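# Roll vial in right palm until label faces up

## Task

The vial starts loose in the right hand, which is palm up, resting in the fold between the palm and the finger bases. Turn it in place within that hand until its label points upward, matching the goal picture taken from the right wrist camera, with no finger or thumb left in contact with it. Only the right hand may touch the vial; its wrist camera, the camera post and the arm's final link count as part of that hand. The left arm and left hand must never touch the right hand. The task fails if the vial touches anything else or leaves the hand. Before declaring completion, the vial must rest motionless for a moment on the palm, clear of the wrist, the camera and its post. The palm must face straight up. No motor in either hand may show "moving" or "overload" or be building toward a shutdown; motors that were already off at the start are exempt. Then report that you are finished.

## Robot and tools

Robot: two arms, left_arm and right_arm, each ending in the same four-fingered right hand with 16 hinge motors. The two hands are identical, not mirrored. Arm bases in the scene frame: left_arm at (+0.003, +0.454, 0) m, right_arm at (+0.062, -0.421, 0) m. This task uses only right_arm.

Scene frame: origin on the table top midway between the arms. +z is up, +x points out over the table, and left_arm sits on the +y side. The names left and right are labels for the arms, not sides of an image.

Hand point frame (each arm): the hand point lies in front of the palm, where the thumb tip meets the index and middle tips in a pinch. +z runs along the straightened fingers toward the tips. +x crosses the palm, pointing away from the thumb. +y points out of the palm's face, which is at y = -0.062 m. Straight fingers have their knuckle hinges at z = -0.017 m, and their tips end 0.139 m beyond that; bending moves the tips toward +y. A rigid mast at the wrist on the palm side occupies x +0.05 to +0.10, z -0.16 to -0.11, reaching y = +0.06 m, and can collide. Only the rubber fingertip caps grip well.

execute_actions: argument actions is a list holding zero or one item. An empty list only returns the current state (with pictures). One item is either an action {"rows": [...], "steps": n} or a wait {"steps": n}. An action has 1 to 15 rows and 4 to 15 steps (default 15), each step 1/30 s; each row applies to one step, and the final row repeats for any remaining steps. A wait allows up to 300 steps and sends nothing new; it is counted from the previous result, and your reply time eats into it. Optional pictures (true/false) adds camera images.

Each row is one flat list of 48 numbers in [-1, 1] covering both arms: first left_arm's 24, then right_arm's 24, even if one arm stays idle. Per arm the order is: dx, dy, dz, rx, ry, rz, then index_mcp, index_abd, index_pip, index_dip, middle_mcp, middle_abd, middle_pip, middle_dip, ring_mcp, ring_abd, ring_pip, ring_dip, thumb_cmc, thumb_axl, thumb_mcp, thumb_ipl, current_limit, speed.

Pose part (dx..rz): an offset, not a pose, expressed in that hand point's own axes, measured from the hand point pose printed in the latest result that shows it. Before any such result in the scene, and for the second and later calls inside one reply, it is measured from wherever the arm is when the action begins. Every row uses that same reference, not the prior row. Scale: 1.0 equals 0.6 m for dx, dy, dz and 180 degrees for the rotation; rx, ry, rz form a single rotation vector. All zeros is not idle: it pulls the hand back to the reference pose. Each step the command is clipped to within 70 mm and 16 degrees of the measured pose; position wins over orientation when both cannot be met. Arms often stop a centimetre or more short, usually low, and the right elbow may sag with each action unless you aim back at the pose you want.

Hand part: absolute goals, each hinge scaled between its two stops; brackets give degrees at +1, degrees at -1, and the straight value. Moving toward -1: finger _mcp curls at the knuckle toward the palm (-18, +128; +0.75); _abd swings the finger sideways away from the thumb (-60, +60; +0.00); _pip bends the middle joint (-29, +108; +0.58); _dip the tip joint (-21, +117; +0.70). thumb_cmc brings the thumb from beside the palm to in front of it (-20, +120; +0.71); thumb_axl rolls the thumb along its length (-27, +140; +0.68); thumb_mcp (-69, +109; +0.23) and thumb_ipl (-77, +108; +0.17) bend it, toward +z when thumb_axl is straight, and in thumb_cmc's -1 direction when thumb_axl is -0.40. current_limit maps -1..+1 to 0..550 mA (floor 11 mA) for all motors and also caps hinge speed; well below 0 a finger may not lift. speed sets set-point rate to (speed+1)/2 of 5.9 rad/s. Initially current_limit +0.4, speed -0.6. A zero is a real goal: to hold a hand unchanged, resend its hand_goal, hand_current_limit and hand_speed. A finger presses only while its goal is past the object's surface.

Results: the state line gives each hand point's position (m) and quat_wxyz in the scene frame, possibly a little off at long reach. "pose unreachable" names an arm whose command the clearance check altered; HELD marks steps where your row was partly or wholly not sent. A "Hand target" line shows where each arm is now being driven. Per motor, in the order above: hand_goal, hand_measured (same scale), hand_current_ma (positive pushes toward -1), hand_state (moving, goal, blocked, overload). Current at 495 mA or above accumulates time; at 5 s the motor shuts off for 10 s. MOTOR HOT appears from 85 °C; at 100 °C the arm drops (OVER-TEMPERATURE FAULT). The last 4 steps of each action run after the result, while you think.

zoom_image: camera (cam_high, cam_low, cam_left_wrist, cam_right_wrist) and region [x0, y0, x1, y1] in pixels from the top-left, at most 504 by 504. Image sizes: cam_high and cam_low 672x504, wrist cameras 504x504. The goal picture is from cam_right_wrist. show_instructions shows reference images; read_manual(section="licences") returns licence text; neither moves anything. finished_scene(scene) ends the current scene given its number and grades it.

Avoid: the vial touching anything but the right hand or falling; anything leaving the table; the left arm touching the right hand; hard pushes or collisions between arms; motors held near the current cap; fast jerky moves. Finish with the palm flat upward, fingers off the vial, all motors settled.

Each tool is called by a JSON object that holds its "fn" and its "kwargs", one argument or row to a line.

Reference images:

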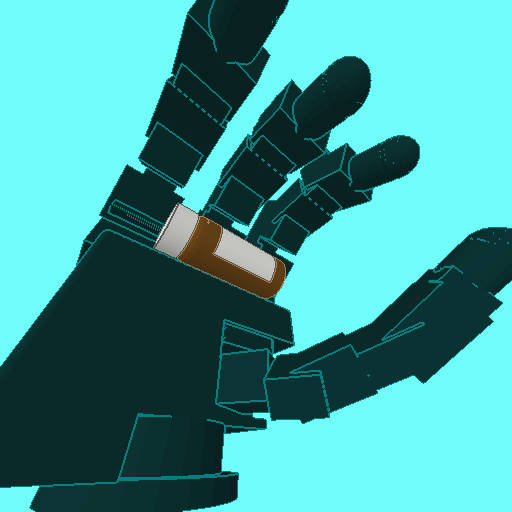

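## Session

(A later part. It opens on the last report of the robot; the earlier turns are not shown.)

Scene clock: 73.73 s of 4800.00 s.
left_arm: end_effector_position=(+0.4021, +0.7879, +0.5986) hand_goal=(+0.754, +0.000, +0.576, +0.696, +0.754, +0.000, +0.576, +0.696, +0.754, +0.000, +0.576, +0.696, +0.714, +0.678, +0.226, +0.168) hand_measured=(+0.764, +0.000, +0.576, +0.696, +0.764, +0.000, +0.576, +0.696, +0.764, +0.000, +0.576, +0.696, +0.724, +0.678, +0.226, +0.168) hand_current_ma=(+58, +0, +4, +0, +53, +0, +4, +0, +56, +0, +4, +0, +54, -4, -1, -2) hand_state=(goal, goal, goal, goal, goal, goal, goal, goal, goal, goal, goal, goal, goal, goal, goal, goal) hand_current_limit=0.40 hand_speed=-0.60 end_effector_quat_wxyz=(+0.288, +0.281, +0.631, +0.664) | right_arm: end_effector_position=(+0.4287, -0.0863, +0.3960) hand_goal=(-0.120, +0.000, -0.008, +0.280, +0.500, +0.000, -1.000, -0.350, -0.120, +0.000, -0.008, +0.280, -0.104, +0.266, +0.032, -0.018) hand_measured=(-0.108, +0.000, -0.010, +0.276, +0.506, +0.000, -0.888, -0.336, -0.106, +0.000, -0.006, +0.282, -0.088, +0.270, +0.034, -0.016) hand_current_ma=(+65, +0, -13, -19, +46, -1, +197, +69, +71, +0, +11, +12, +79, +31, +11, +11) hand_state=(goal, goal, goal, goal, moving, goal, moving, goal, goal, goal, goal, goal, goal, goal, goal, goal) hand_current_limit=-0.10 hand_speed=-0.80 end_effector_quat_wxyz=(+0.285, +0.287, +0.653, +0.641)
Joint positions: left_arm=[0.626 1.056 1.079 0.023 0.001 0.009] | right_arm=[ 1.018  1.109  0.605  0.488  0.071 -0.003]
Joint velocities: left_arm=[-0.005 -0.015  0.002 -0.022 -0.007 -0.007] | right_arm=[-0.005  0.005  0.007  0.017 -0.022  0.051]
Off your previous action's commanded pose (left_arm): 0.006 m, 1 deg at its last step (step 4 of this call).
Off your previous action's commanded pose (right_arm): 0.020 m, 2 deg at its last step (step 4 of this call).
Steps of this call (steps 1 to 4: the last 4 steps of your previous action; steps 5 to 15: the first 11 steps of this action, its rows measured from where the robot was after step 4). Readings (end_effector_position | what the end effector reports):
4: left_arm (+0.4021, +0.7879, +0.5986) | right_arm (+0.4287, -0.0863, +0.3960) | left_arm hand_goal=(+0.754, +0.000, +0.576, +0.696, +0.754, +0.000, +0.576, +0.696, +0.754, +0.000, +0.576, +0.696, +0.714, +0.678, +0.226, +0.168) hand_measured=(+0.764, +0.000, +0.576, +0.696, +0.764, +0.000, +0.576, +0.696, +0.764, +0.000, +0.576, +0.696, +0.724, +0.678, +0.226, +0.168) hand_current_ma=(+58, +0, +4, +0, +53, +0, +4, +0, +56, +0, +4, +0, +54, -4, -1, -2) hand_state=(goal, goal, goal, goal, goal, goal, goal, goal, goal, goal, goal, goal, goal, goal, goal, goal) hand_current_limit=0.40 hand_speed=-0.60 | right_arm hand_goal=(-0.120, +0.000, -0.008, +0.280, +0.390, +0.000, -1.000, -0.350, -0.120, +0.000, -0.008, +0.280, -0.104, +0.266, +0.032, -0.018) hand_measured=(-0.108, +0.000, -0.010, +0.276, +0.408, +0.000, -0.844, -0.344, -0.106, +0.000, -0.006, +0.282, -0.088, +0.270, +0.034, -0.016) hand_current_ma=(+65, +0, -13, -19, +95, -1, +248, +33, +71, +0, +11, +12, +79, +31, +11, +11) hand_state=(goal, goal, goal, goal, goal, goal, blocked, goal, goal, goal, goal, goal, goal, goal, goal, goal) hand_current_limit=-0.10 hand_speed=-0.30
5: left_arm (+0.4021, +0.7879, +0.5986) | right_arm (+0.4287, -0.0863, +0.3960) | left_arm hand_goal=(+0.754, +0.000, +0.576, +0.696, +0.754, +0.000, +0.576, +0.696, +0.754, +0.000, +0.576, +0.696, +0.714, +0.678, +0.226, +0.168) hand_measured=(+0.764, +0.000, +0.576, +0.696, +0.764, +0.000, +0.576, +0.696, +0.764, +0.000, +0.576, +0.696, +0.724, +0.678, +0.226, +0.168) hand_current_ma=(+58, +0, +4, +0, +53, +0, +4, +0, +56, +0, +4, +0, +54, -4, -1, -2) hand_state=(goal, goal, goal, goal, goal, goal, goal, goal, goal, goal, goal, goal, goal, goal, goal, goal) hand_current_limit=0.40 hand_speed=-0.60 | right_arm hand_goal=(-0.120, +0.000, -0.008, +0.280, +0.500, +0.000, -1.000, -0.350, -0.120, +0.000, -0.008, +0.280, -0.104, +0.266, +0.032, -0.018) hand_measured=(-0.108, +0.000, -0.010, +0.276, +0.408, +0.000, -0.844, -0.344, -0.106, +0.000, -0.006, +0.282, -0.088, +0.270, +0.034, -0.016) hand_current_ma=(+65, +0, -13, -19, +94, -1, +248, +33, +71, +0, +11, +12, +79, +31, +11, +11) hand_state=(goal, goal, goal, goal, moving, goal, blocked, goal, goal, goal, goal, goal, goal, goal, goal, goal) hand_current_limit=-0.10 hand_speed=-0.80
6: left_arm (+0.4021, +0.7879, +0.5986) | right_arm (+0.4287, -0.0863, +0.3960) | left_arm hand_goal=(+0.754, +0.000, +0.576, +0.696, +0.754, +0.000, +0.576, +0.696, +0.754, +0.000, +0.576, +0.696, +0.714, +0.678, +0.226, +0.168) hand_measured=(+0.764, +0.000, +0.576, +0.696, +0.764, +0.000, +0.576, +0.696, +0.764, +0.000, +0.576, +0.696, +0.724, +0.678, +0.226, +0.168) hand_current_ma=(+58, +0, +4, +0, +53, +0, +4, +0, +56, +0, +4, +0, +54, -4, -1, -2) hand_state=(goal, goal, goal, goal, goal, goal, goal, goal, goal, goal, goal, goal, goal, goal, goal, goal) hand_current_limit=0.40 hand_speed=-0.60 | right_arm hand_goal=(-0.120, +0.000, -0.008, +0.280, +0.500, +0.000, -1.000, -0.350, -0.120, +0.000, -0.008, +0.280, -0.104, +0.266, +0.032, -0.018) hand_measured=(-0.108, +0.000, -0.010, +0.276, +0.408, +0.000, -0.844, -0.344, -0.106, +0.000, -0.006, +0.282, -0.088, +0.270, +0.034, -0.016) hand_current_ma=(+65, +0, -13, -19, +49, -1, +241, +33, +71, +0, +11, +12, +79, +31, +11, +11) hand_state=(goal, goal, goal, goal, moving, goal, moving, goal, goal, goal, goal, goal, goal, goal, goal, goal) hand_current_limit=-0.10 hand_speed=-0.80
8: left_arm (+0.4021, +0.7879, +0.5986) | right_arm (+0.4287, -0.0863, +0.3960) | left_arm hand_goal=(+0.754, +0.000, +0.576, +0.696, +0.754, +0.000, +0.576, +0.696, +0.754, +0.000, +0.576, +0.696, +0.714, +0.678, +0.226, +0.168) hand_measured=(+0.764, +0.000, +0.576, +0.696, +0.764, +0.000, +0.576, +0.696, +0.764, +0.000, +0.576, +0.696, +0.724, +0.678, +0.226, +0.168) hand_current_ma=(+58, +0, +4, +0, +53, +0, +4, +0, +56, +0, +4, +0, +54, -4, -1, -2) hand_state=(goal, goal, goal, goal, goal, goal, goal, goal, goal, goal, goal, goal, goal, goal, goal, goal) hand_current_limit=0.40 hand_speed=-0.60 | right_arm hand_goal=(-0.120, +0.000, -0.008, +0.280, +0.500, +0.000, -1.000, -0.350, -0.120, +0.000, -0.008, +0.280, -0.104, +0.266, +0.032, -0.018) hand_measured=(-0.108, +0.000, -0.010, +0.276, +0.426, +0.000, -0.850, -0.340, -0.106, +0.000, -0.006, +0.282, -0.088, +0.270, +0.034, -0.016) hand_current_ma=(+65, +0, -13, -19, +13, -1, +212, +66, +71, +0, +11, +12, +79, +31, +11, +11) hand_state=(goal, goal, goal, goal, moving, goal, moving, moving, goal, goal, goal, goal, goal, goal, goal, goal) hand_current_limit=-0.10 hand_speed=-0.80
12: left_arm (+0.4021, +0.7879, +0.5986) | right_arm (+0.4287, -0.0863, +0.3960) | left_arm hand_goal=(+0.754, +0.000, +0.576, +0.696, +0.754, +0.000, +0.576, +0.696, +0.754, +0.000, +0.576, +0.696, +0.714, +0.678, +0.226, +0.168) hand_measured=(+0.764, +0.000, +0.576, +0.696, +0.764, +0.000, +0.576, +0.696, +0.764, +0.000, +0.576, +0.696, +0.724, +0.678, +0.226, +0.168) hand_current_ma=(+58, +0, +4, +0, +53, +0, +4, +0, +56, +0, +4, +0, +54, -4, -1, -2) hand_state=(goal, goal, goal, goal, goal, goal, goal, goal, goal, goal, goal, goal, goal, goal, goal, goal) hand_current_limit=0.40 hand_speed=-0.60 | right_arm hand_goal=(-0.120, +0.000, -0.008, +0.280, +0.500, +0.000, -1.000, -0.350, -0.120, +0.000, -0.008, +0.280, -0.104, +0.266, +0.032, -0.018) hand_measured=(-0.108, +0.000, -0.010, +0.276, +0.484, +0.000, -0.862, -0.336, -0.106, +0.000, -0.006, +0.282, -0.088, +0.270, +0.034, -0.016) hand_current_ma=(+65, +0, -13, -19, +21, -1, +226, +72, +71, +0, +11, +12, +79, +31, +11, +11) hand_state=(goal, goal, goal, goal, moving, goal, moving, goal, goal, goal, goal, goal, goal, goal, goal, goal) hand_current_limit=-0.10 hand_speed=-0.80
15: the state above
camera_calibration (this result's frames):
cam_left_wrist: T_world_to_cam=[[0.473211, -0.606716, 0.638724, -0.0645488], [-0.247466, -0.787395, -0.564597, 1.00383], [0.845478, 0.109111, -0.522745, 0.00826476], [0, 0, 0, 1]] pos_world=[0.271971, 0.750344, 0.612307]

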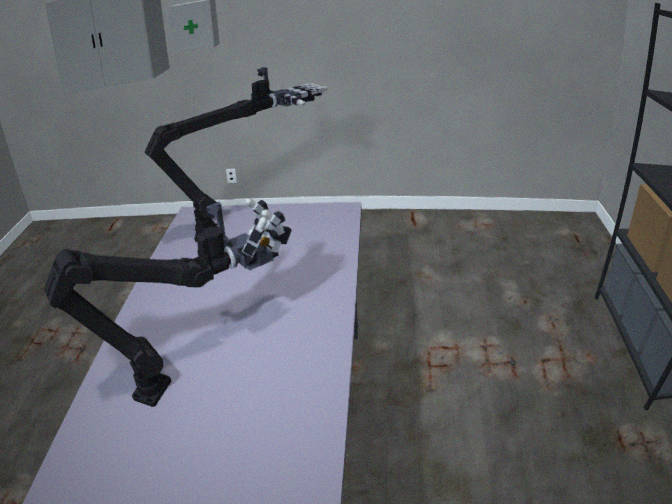

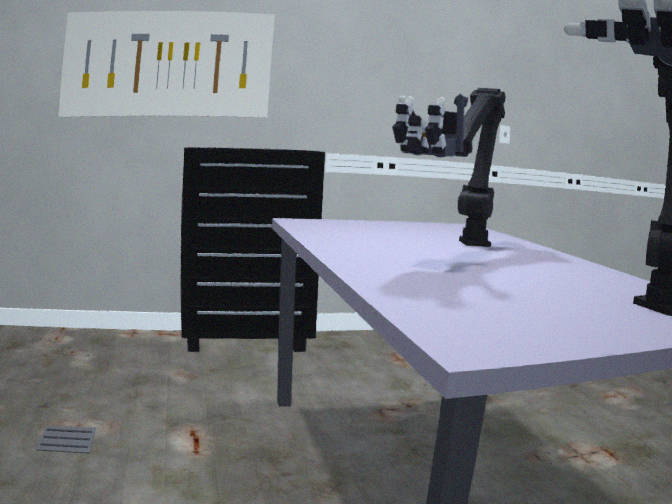

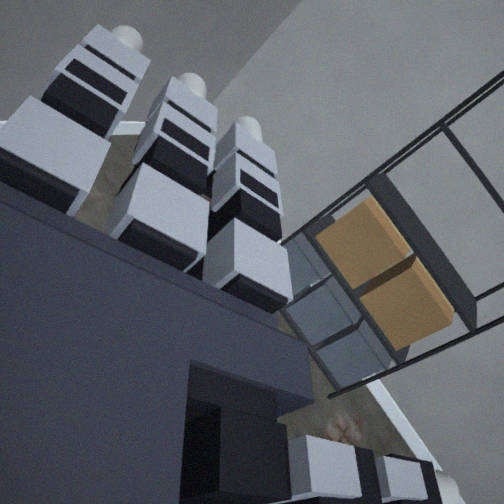

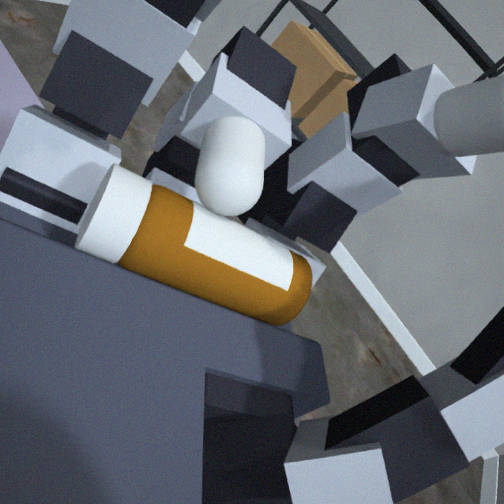

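{"fn": "execute_actions", "kwargs": {
  "actions": [
    {"rows": [[0,0.010,-0.0016,-0.0033,0,0,0.754,0,0.576,0.696,0.754,0,0.576,0.696,0.754,0,0.576,0.696,0.714,0.678,0.226,0.168,0.4,-0.6,0,0.0333,0.0025,-0.0123,0.0004,0.001,-0.12,0,-0.008,0.28,0.50,0,-0.5,-0.35,-0.12,0,-0.008,0.28,-0.104,0.266,0.032,-0.018,0.4,-0.3],[0,0.010,-0.0016,-0.0033,0,0,0.754,0,0.576,0.696,0.754,0,0.576,0.696,0.754,0,0.576,0.696,0.714,0.678,0.226,0.168,0.4,-0.6,0,0.0333,0.0025,-0.0123,0.0004,0.001,-0.12,0,-0.008,0.28,0.50,0,-0.5,-0.35,-0.12,0,-0.008,0.28,-0.104,0.266,0.032,-0.018,0.4,-0.3],[0,0.010,-0.0016,-0.0033,0,0,0.754,0,0.576,0.696,0.754,0,0.576,0.696,0.754,0,0.576,0.696,0.714,0.678,0.226,0.168,0.4,-0.6,0,0.0333,0.0025,-0.0123,0.0004,0.001,-0.12,0,-0.008,0.28,0.50,0,-0.5,-0.35,-0.12,0,-0.008,0.28,-0.104,0.266,0.032,-0.018,0.4,-0.3],[0,0.010,-0.0016,-0.0033,0,0,0.754,0,0.576,0.696,0.754,0,0.576,0.696,0.754,0,0.576,0.696,0.714,0.678,0.226,0.168,0.4,-0.6,0,0.0333,0.0025,-0.0123,0.0004,0.001,-0.12,0,-0.008,0.28,0.50,0,-0.5,-0.35,-0.12,0,-0.008,0.28,-0.104,0.266,0.032,-0.018,0.4,-0.3],[0,0.010,-0.0016,-0.0033,0,0,0.754,0,0.576,0.696,0.754,0,0.576,0.696,0.754,0,0.576,0.696,0.714,0.678,0.226,0.168,0.4,-0.6,0,0.0333,0.0025,-0.0123,0.0004,0.001,0.12,0,-0.008,0.28,0.2,0,-0.5,-0.35,0.12,0,-0.008,0.28,-0.104,0.266,0.032,-0.018,0.4,-0.3]], "steps": 15}
  ]
}}

{"fn": "execute_actions", "kwargs": {
  "actions": [
    {"steps": 12}
  ],
  "pictures": true
}}

{"fn": "zoom_image", "kwargs": {
  "camera": "cam_right_wrist",
  "region": [60, 140, 340, 340]
}}

{"fn": "zoom_image", "kwargs": {
  "camera": "cam_high",
  "region": [225, 195, 305, 275]
}}

Scene clock: 76.10 s of 4800.00 s.
left_arm: end_effector_position=(+0.4021, +0.7879, +0.5986) hand_goal=(+0.754, +0.000, +0.576, +0.696, +0.754, +0.000, +0.576, +0.696, +0.754, +0.000, +0.576, +0.696, +0.714, +0.678, +0.226, +0.168) hand_measured=(+0.764, +0.000, +0.576, +0.696, +0.764, +0.000, +0.576, +0.696, +0.764, +0.000, +0.576, +0.696, +0.724, +0.678, +0.226, +0.168) hand_current_ma=(+58, +0, +4, +0, +53, +0, +4, +0, +56, +0, +4, +0, +54, -4, -1, -2) hand_state=(goal, goal, goal, goal, goal, goal, goal, goal, goal, goal, goal, goal, goal, goal, goal, goal) hand_current_limit=0.40 hand_speed=-0.60 end_effector_quat_wxyz=(+0.288, +0.281, +0.631, +0.664) | right_arm: end_effector_position=(+0.4287, -0.0863, +0.3960) hand_goal=(+0.120, +0.000, -0.008, +0.280, +0.200, +0.000, -0.500, -0.350, +0.120, +0.000, -0.008, +0.280, -0.104, +0.266, +0.032, -0.018) hand_measured=(+0.070, +0.000, -0.010, +0.276, +0.376, +0.000, -0.586, -0.348, +0.070, +0.000, -0.006, +0.282, -0.088, +0.270, +0.034, -0.016) hand_current_ma=(-22, +0, -13, -19, +123, -1, -71, +12, -26, +0, +9, +11, +79, +31, +11, +11) hand_state=(moving, goal, goal, goal, moving, goal, moving, goal, moving, goal, goal, goal, goal, goal, goal, goal) hand_current_limit=0.40 hand_speed=-0.30 end_effector_quat_wxyz=(+0.285, +0.287, +0.653, +0.641)
Joint positions: left_arm=[0.626 1.056 1.079 0.023 0.001 0.009] | right_arm=[ 1.018  1.109  0.605  0.488  0.071 -0.003]
Joint velocities: left_arm=[-0.005  0.005 -0.007  0.007 -0.037  0.066] | right_arm=[-0.015 -0.005 -0.002 -0.007 -0.007  0.022]
Off your previous action's commanded pose (left_arm): 0.006 m, 1 deg at its last step (step 4 of this call).
Off your previous action's commanded pose (right_arm): 0.020 m, 2 deg at its last step (step 4 of this call).
Steps of this call (steps 1 to 4: the last 4 steps of your previous action; steps 5 to 60: nothing new was sent; steps 61 to 71: the first 11 steps of this action). Readings (end_effector_position | what the end effector reports):
61: left_arm (+0.4021, +0.7879, +0.5986) | right_arm (+0.4287, -0.0863, +0.3960) | left_arm hand_goal=(+0.754, +0.000, +0.576, +0.696, +0.754, +0.000, +0.576, +0.696, +0.754, +0.000, +0.576, +0.696, +0.714, +0.678, +0.226, +0.168) hand_measured=(+0.764, +0.000, +0.576, +0.696, +0.764, +0.000, +0.576, +0.696, +0.764, +0.000, +0.576, +0.696, +0.724, +0.678, +0.226, +0.168) hand_current_ma=(+58, +0, +4, +0, +53, +0, +4, +0, +56, +0, +4, +0, +54, -4, -1, -2) hand_state=(goal, goal, goal, goal, goal, goal, goal, goal, goal, goal, goal, goal, goal, goal, goal, goal) hand_current_limit=0.40 hand_speed=-0.60 | right_arm hand_goal=(-0.120, +0.000, -0.008, +0.280, +0.500, +0.000, -0.500, -0.350, -0.120, +0.000, -0.008, +0.280, -0.104, +0.266, +0.032, -0.018) hand_measured=(-0.108, +0.000, -0.010, +0.276, +0.508, +0.000, -0.890, -0.334, -0.106, +0.000, -0.006, +0.282, -0.088, +0.270, +0.034, -0.016) hand_current_ma=(+65, +0, -13, -19, +48, -1, +248, +78, +71, +0, +11, +12, +79, +31, +11, +11) hand_state=(goal, goal, goal, goal, goal, goal, moving, goal, goal, goal, goal, goal, goal, goal, goal, goal) hand_current_limit=0.40 hand_speed=-0.30
62: left_arm (+0.4021, +0.7879, +0.5986) | right_arm (+0.4287, -0.0863, +0.3960) | left_arm hand_goal=(+0.754, +0.000, +0.576, +0.696, +0.754, +0.000, +0.576, +0.696, +0.754, +0.000, +0.576, +0.696, +0.714, +0.678, +0.226, +0.168) hand_measured=(+0.764, +0.000, +0.576, +0.696, +0.764, +0.000, +0.576, +0.696, +0.764, +0.000, +0.576, +0.696, +0.724, +0.678, +0.226, +0.168) hand_current_ma=(+58, +0, +4, +0, +53, +0, +4, +0, +56, +0, +4, +0, +54, -4, -1, -2) hand_state=(goal, goal, goal, goal, goal, goal, goal, goal, goal, goal, goal, goal, goal, goal, goal, goal) hand_current_limit=0.40 hand_speed=-0.60 | right_arm hand_goal=(-0.120, +0.000, -0.008, +0.280, +0.500, +0.000, -0.500, -0.350, -0.120, +0.000, -0.008, +0.280, -0.104, +0.266, +0.032, -0.018) hand_measured=(-0.108, +0.000, -0.010, +0.276, +0.508, +0.000, -0.888, -0.334, -0.106, +0.000, -0.006, +0.282, -0.088, +0.270, +0.034, -0.016) hand_current_ma=(+65, +0, -13, -19, +48, -1, +6, +78, +71, +0, +11, +12, +79, +31, +11, +11) hand_state=(goal, goal, goal, goal, goal, goal, moving, goal, goal, goal, goal, goal, goal, goal, goal, goal) hand_current_limit=0.40 hand_speed=-0.30
64: left_arm (+0.4021, +0.7879, +0.5986) | right_arm (+0.4287, -0.0863, +0.3960) | left_arm hand_goal=(+0.754, +0.000, +0.576, +0.696, +0.754, +0.000, +0.576, +0.696, +0.754, +0.000, +0.576, +0.696, +0.714, +0.678, +0.226, +0.168) hand_measured=(+0.764, +0.000, +0.576, +0.696, +0.764, +0.000, +0.576, +0.696, +0.764, +0.000, +0.576, +0.696, +0.724, +0.678, +0.226, +0.168) hand_current_ma=(+58, +0, +4, +0, +53, +0, +4, +0, +56, +0, +4, +0, +54, -4, -1, -2) hand_state=(goal, goal, goal, goal, goal, goal, goal, goal, goal, goal, goal, goal, goal, goal, goal, goal) hand_current_limit=0.40 hand_speed=-0.60 | right_arm hand_goal=(-0.120, +0.000, -0.008, +0.280, +0.500, +0.000, -0.500, -0.350, -0.120, +0.000, -0.008, +0.280, -0.104, +0.266, +0.032, -0.018) hand_measured=(-0.108, +0.000, -0.010, +0.276, +0.508, +0.000, -0.840, -0.344, -0.106, +0.000, -0.006, +0.282, -0.088, +0.270, +0.034, -0.016) hand_current_ma=(+65, +0, -13, -19, +48, -1, -50, +12, +71, +0, +11, +12, +79, +31, +11, +11) hand_state=(goal, goal, goal, goal, goal, goal, moving, moving, goal, goal, goal, goal, goal, goal, goal, goal) hand_current_limit=0.40 hand_speed=-0.30
68: left_arm (+0.4021, +0.7879, +0.5986) | right_arm (+0.4287, -0.0863, +0.3960) | left_arm hand_goal=(+0.754, +0.000, +0.576, +0.696, +0.754, +0.000, +0.576, +0.696, +0.754, +0.000, +0.576, +0.696, +0.714, +0.678, +0.226, +0.168) hand_measured=(+0.764, +0.000, +0.576, +0.696, +0.764, +0.000, +0.576, +0.696, +0.764, +0.000, +0.576, +0.696, +0.724, +0.678, +0.226, +0.168) hand_current_ma=(+58, +0, +4, +0, +53, +0, +4, +0, +56, +0, +4, +0, +54, -4, -1, -2) hand_state=(goal, goal, goal, goal, goal, goal, goal, goal, goal, goal, goal, goal, goal, goal, goal, goal) hand_current_limit=0.40 hand_speed=-0.60 | right_arm hand_goal=(+0.120, +0.000, -0.008, +0.280, +0.200, +0.000, -0.500, -0.350, +0.120, +0.000, -0.008, +0.280, -0.104, +0.266, +0.032, -0.018) hand_measured=(-0.044, +0.000, -0.010, +0.276, +0.458, +0.000, -0.696, -0.348, -0.044, +0.000, -0.006, +0.282, -0.088, +0.270, +0.034, -0.016) hand_current_ma=(-46, +0, -13, -19, +174, -1, -62, +12, -45, +0, +9, +11, +79, +31, +11, +11) hand_state=(moving, goal, goal, goal, moving, goal, moving, goal, moving, goal, goal, goal, goal, goal, goal, goal) hand_current_limit=0.40 hand_speed=-0.30
71: the state above

Scene clock: 76.50 s of 4800.00 s.
left_arm: end_effector_position=(+0.4021, +0.7879, +0.5986) hand_goal=(+0.754, +0.000, +0.576, +0.696, +0.754, +0.000, +0.576, +0.696, +0.754, +0.000, +0.576, +0.696, +0.714, +0.678, +0.226, +0.168) hand_measured=(+0.764, +0.000, +0.576, +0.696, +0.764, +0.000, +0.576, +0.696, +0.764, +0.000, +0.576, +0.696, +0.724, +0.678, +0.226, +0.168) hand_current_ma=(+58, +0, +4, +0, +53, +0, +4, +0, +56, +0, +4, +0, +54, -4, -1, -2) hand_state=(goal, goal, goal, goal, goal, goal, goal, goal, goal, goal, goal, goal, goal, goal, goal, goal) hand_current_limit=0.40 hand_speed=-0.60 end_effector_quat_wxyz=(+0.288, +0.281, +0.631, +0.664) | right_arm: end_effector_position=(+0.4287, -0.0863, +0.3960) hand_goal=(+0.120, +0.000, -0.008, +0.280, +0.200, +0.000, -0.500, -0.350, +0.120, +0.000, -0.008, +0.280, -0.104, +0.266, +0.032, -0.018) hand_measured=(+0.126, +0.000, -0.010, +0.276, +0.216, +0.000, -0.506, -0.348, +0.126, +0.000, -0.006, +0.282, -0.088, +0.270, +0.034, -0.016) hand_current_ma=(+28, +0, -10, -18, +85, -1, -26, +12, +31, +0, +9, +11, +79, +31, +11, +11) hand_state=(goal, goal, goal, goal, goal, goal, goal, goal, goal, goal, goal, goal, goal, goal, goal, goal) hand_current_limit=0.40 hand_speed=-0.30 end_effector_quat_wxyz=(+0.285, +0.287, +0.653, +0.641)
Joint positions: left_arm=[0.626 1.056 1.079 0.023 0.001 0.009] | right_arm=[ 1.018  1.109  0.605  0.488  0.071 -0.003]
Joint velocities: left_arm=[-0.015  0.005  0.007  0.012 -0.037 -0.022] | right_arm=[-0.015 -0.005  0.002  0.002 -0.066  0.051]
Hand target (left_arm): +0.401, +0.787, +0.605; +0.290, +0.279, +0.627, +0.667
Hand target (right_arm): +0.430, -0.086, +0.416; +0.289, +0.282, +0.640, +0.654
Off the commanded pose (left_arm): 0.006 m, 1 deg.
Off the commanded pose (right_arm): 0.020 m, 2 deg.
Kept back: nothing.
Steps of this call (steps 1 to 4: the last 4 steps of your previous action; steps 5 to 12: nothing new was sent). Readings (end_effector_position | what the end effector reports):
1: left_arm (+0.4021, +0.7879, +0.5986) | right_arm (+0.4287, -0.0863, +0.3960) | left_arm hand_goal=(+0.754, +0.000, +0.576, +0.696, +0.754, +0.000, +0.576, +0.696, +0.754, +0.000, +0.576, +0.696, +0.714, +0.678, +0.226, +0.168) hand_measured=(+0.764, +0.000, +0.576, +0.696, +0.764, +0.000, +0.576, +0.696, +0.764, +0.000, +0.576, +0.696, +0.724, +0.678, +0.226, +0.168) hand_current_ma=(+58, +0, +4, +0, +53, +0, +4, +0, +56, +0, +4, +0, +54, -4, -1, -2) hand_state=(goal, goal, goal, goal, goal, goal, goal, goal, goal, goal, goal, goal, goal, goal, goal, goal) hand_current_limit=0.40 hand_speed=-0.60 | right_arm hand_goal=(+0.120, +0.000, -0.008, +0.280, +0.200, +0.000, -0.500, -0.350, +0.120, +0.000, -0.008, +0.280, -0.104, +0.266, +0.032, -0.018) hand_measured=(+0.106, +0.000, -0.010, +0.276, +0.348, +0.000, -0.550, -0.348, +0.104, +0.000, -0.006, +0.282, -0.088, +0.270, +0.034, -0.016) hand_current_ma=(+82, +0, -8, -17, +140, -1, -50, +12, +85, +0, +9, +11, +79, +31, +11, +11) hand_state=(moving, goal, goal, goal, moving, goal, moving, goal, moving, goal, goal, goal, goal, goal, goal, goal) hand_current_limit=0.40 hand_speed=-0.30
2: left_arm (+0.4021, +0.7879, +0.5986) | right_arm (+0.4287, -0.0863, +0.3960) | left_arm hand_goal=(+0.754, +0.000, +0.576, +0.696, +0.754, +0.000, +0.576, +0.696, +0.754, +0.000, +0.576, +0.696, +0.714, +0.678, +0.226, +0.168) hand_measured=(+0.764, +0.000, +0.576, +0.696, +0.764, +0.000, +0.576, +0.696, +0.764, +0.000, +0.576, +0.696, +0.724, +0.678, +0.226, +0.168) hand_current_ma=(+58, +0, +4, +0, +53, +0, +4, +0, +56, +0, +4, +0, +54, -4, -1, -2) hand_state=(goal, goal, goal, goal, goal, goal, goal, goal, goal, goal, goal, goal, goal, goal, goal, goal) hand_current_limit=0.40 hand_speed=-0.60 | right_arm hand_goal=(+0.120, +0.000, -0.008, +0.280, +0.200, +0.000, -0.500, -0.350, +0.120, +0.000, -0.008, +0.280, -0.104, +0.266, +0.032, -0.018) hand_measured=(+0.120, +0.000, -0.010, +0.276, +0.320, +0.000, -0.520, -0.348, +0.120, +0.000, -0.006, +0.282, -0.088, +0.270, +0.034, -0.016) hand_current_ma=(+52, +0, -10, -17, +133, -1, +14, +12, +57, +0, +9, +11, +79, +31, +11, +11) hand_state=(moving, goal, goal, goal, moving, goal, moving, goal, moving, goal, goal, goal, goal, goal, goal, goal) hand_current_limit=0.40 hand_speed=-0.30
4: left_arm (+0.4021, +0.7879, +0.5986) | right_arm (+0.4287, -0.0863, +0.3960) | left_arm hand_goal=(+0.754, +0.000, +0.576, +0.696, +0.754, +0.000, +0.576, +0.696, +0.754, +0.000, +0.576, +0.696, +0.714, +0.678, +0.226, +0.168) hand_measured=(+0.764, +0.000, +0.576, +0.696, +0.764, +0.000, +0.576, +0.696, +0.764, +0.000, +0.576, +0.696, +0.724, +0.678, +0.226, +0.168) hand_current_ma=(+58, +0, +4, +0, +53, +0, +4, +0, +56, +0, +4, +0, +54, -4, -1, -2) hand_state=(goal, goal, goal, goal, goal, goal, goal, goal, goal, goal, goal, goal, goal, goal, goal, goal) hand_current_limit=0.40 hand_speed=-0.60 | right_arm hand_goal=(+0.120, +0.000, -0.008, +0.280, +0.200, +0.000, -0.500, -0.350, +0.120, +0.000, -0.008, +0.280, -0.104, +0.266, +0.032, -0.018) hand_measured=(+0.126, +0.000, -0.010, +0.276, +0.266, +0.000, -0.506, -0.348, +0.126, +0.000, -0.006, +0.282, -0.088, +0.270, +0.034, -0.016) hand_current_ma=(+29, +0, -10, -18, +126, -1, -21, +12, +32, +0, +9, +11, +79, +31, +11, +11) hand_state=(moving, goal, goal, goal, moving, goal, moving, goal, moving, goal, goal, goal, goal, goal, goal, goal) hand_current_limit=0.40 hand_speed=-0.30
8: left_arm (+0.4021, +0.7879, +0.5986) | right_arm (+0.4287, -0.0863, +0.3960) | left_arm hand_goal=(+0.754, +0.000, +0.576, +0.696, +0.754, +0.000, +0.576, +0.696, +0.754, +0.000, +0.576, +0.696, +0.714, +0.678, +0.226, +0.168) hand_measured=(+0.764, +0.000, +0.576, +0.696, +0.764, +0.000, +0.576, +0.696, +0.764, +0.000, +0.576, +0.696, +0.724, +0.678, +0.226, +0.168) hand_current_ma=(+58, +0, +4, +0, +53, +0, +4, +0, +56, +0, +4, +0, +54, -4, -1, -2) hand_state=(goal, goal, goal, goal, goal, goal, goal, goal, goal, goal, goal, goal, goal, goal, goal, goal) hand_current_limit=0.40 hand_speed=-0.60 | right_arm hand_goal=(+0.120, +0.000, -0.008, +0.280, +0.200, +0.000, -0.500, -0.350, +0.120, +0.000, -0.008, +0.280, -0.104, +0.266, +0.032, -0.018) hand_measured=(+0.126, +0.000, -0.010, +0.276, +0.216, +0.000, -0.506, -0.348, +0.126, +0.000, -0.006, +0.282, -0.088, +0.270, +0.034, -0.016) hand_current_ma=(+28, +0, -10, -18, +83, -1, -26, +12, +31, +0, +9, +11, +79, +31, +11, +11) hand_state=(goal, goal, goal, goal, moving, goal, goal, goal, goal, goal, goal, goal, goal, goal, goal, goal) hand_current_limit=0.40 hand_speed=-0.30
12: the state above
camera_calibration (this result's frames):
cam_left_wrist: T_world_to_cam=[[0.473211, -0.606716, 0.638724, -0.0645488], [-0.247466, -0.787395, -0.564597, 1.00383], [0.845478, 0.109111, -0.522745, 0.00826476], [0, 0, 0, 1]] pos_world=[0.271971, 0.750344, 0.612307]

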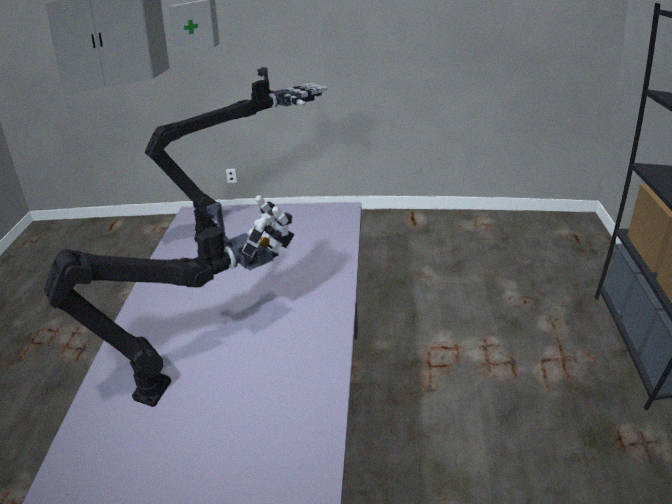

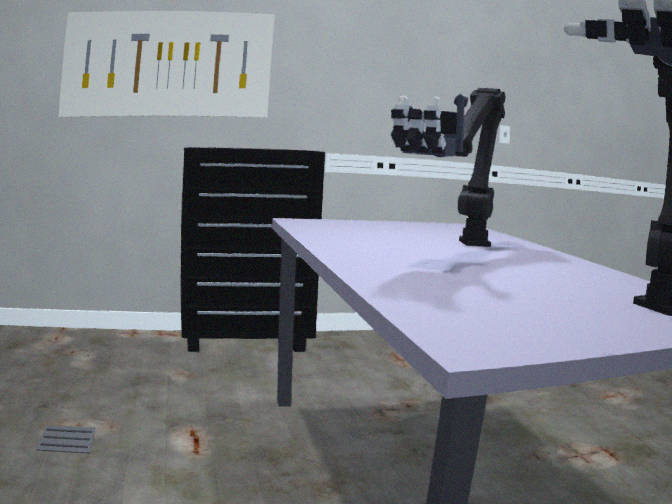

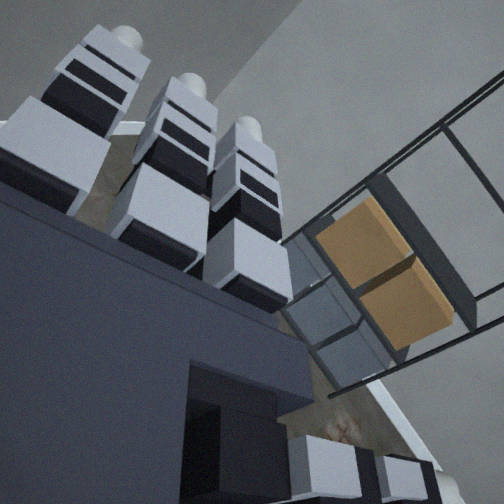

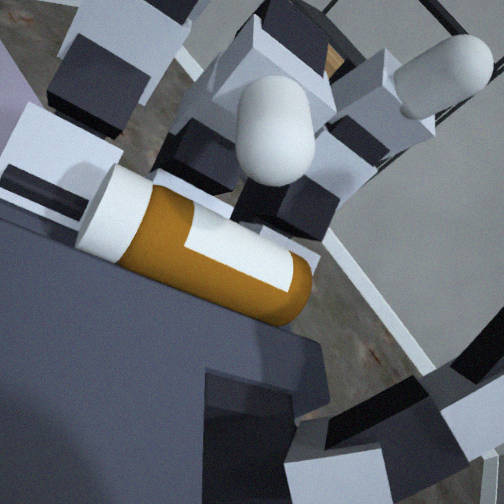

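Region (60, 140, 340, 340) of cam_right_wrist's 504x504 image, scaled by 1.800, with more detail than that image has; it fills the top 360 rows of this view, and the rest is white.

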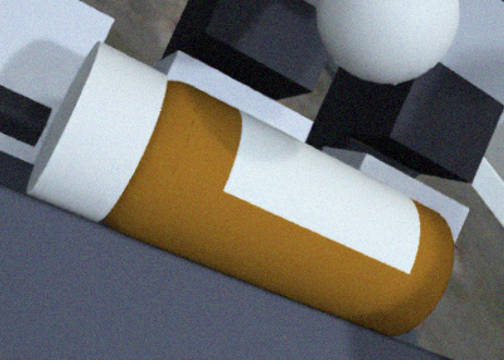

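Region (225, 195, 305, 275) of cam_high's 672x504 image, scaled by 6.300, with more detail than that image has.

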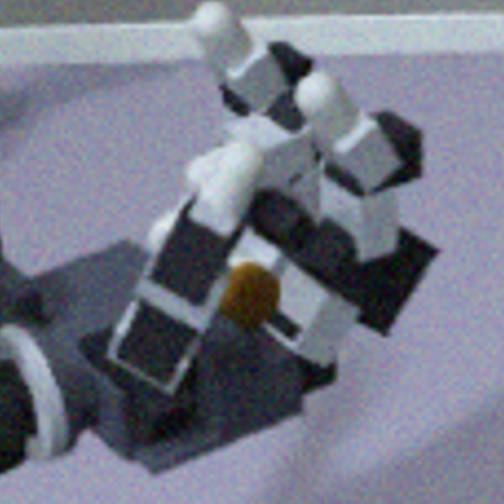

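{"fn": "show_instructions", "kwargs": {

}}

Reference images for this scene: goal picture from the wrist camera place.

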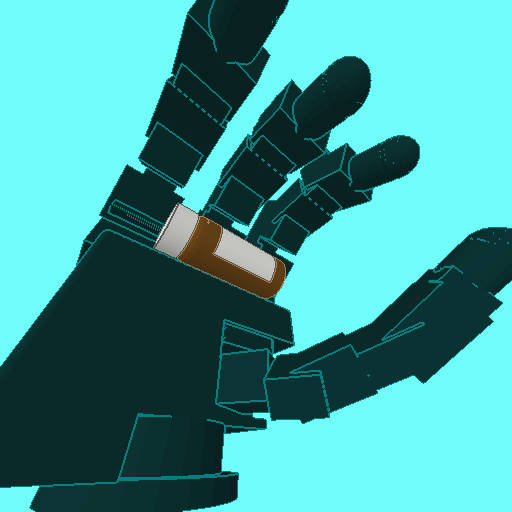

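{"fn": "finished_scene", "kwargs": {
  "scene": 1
}}

The scene is finished: the task was done.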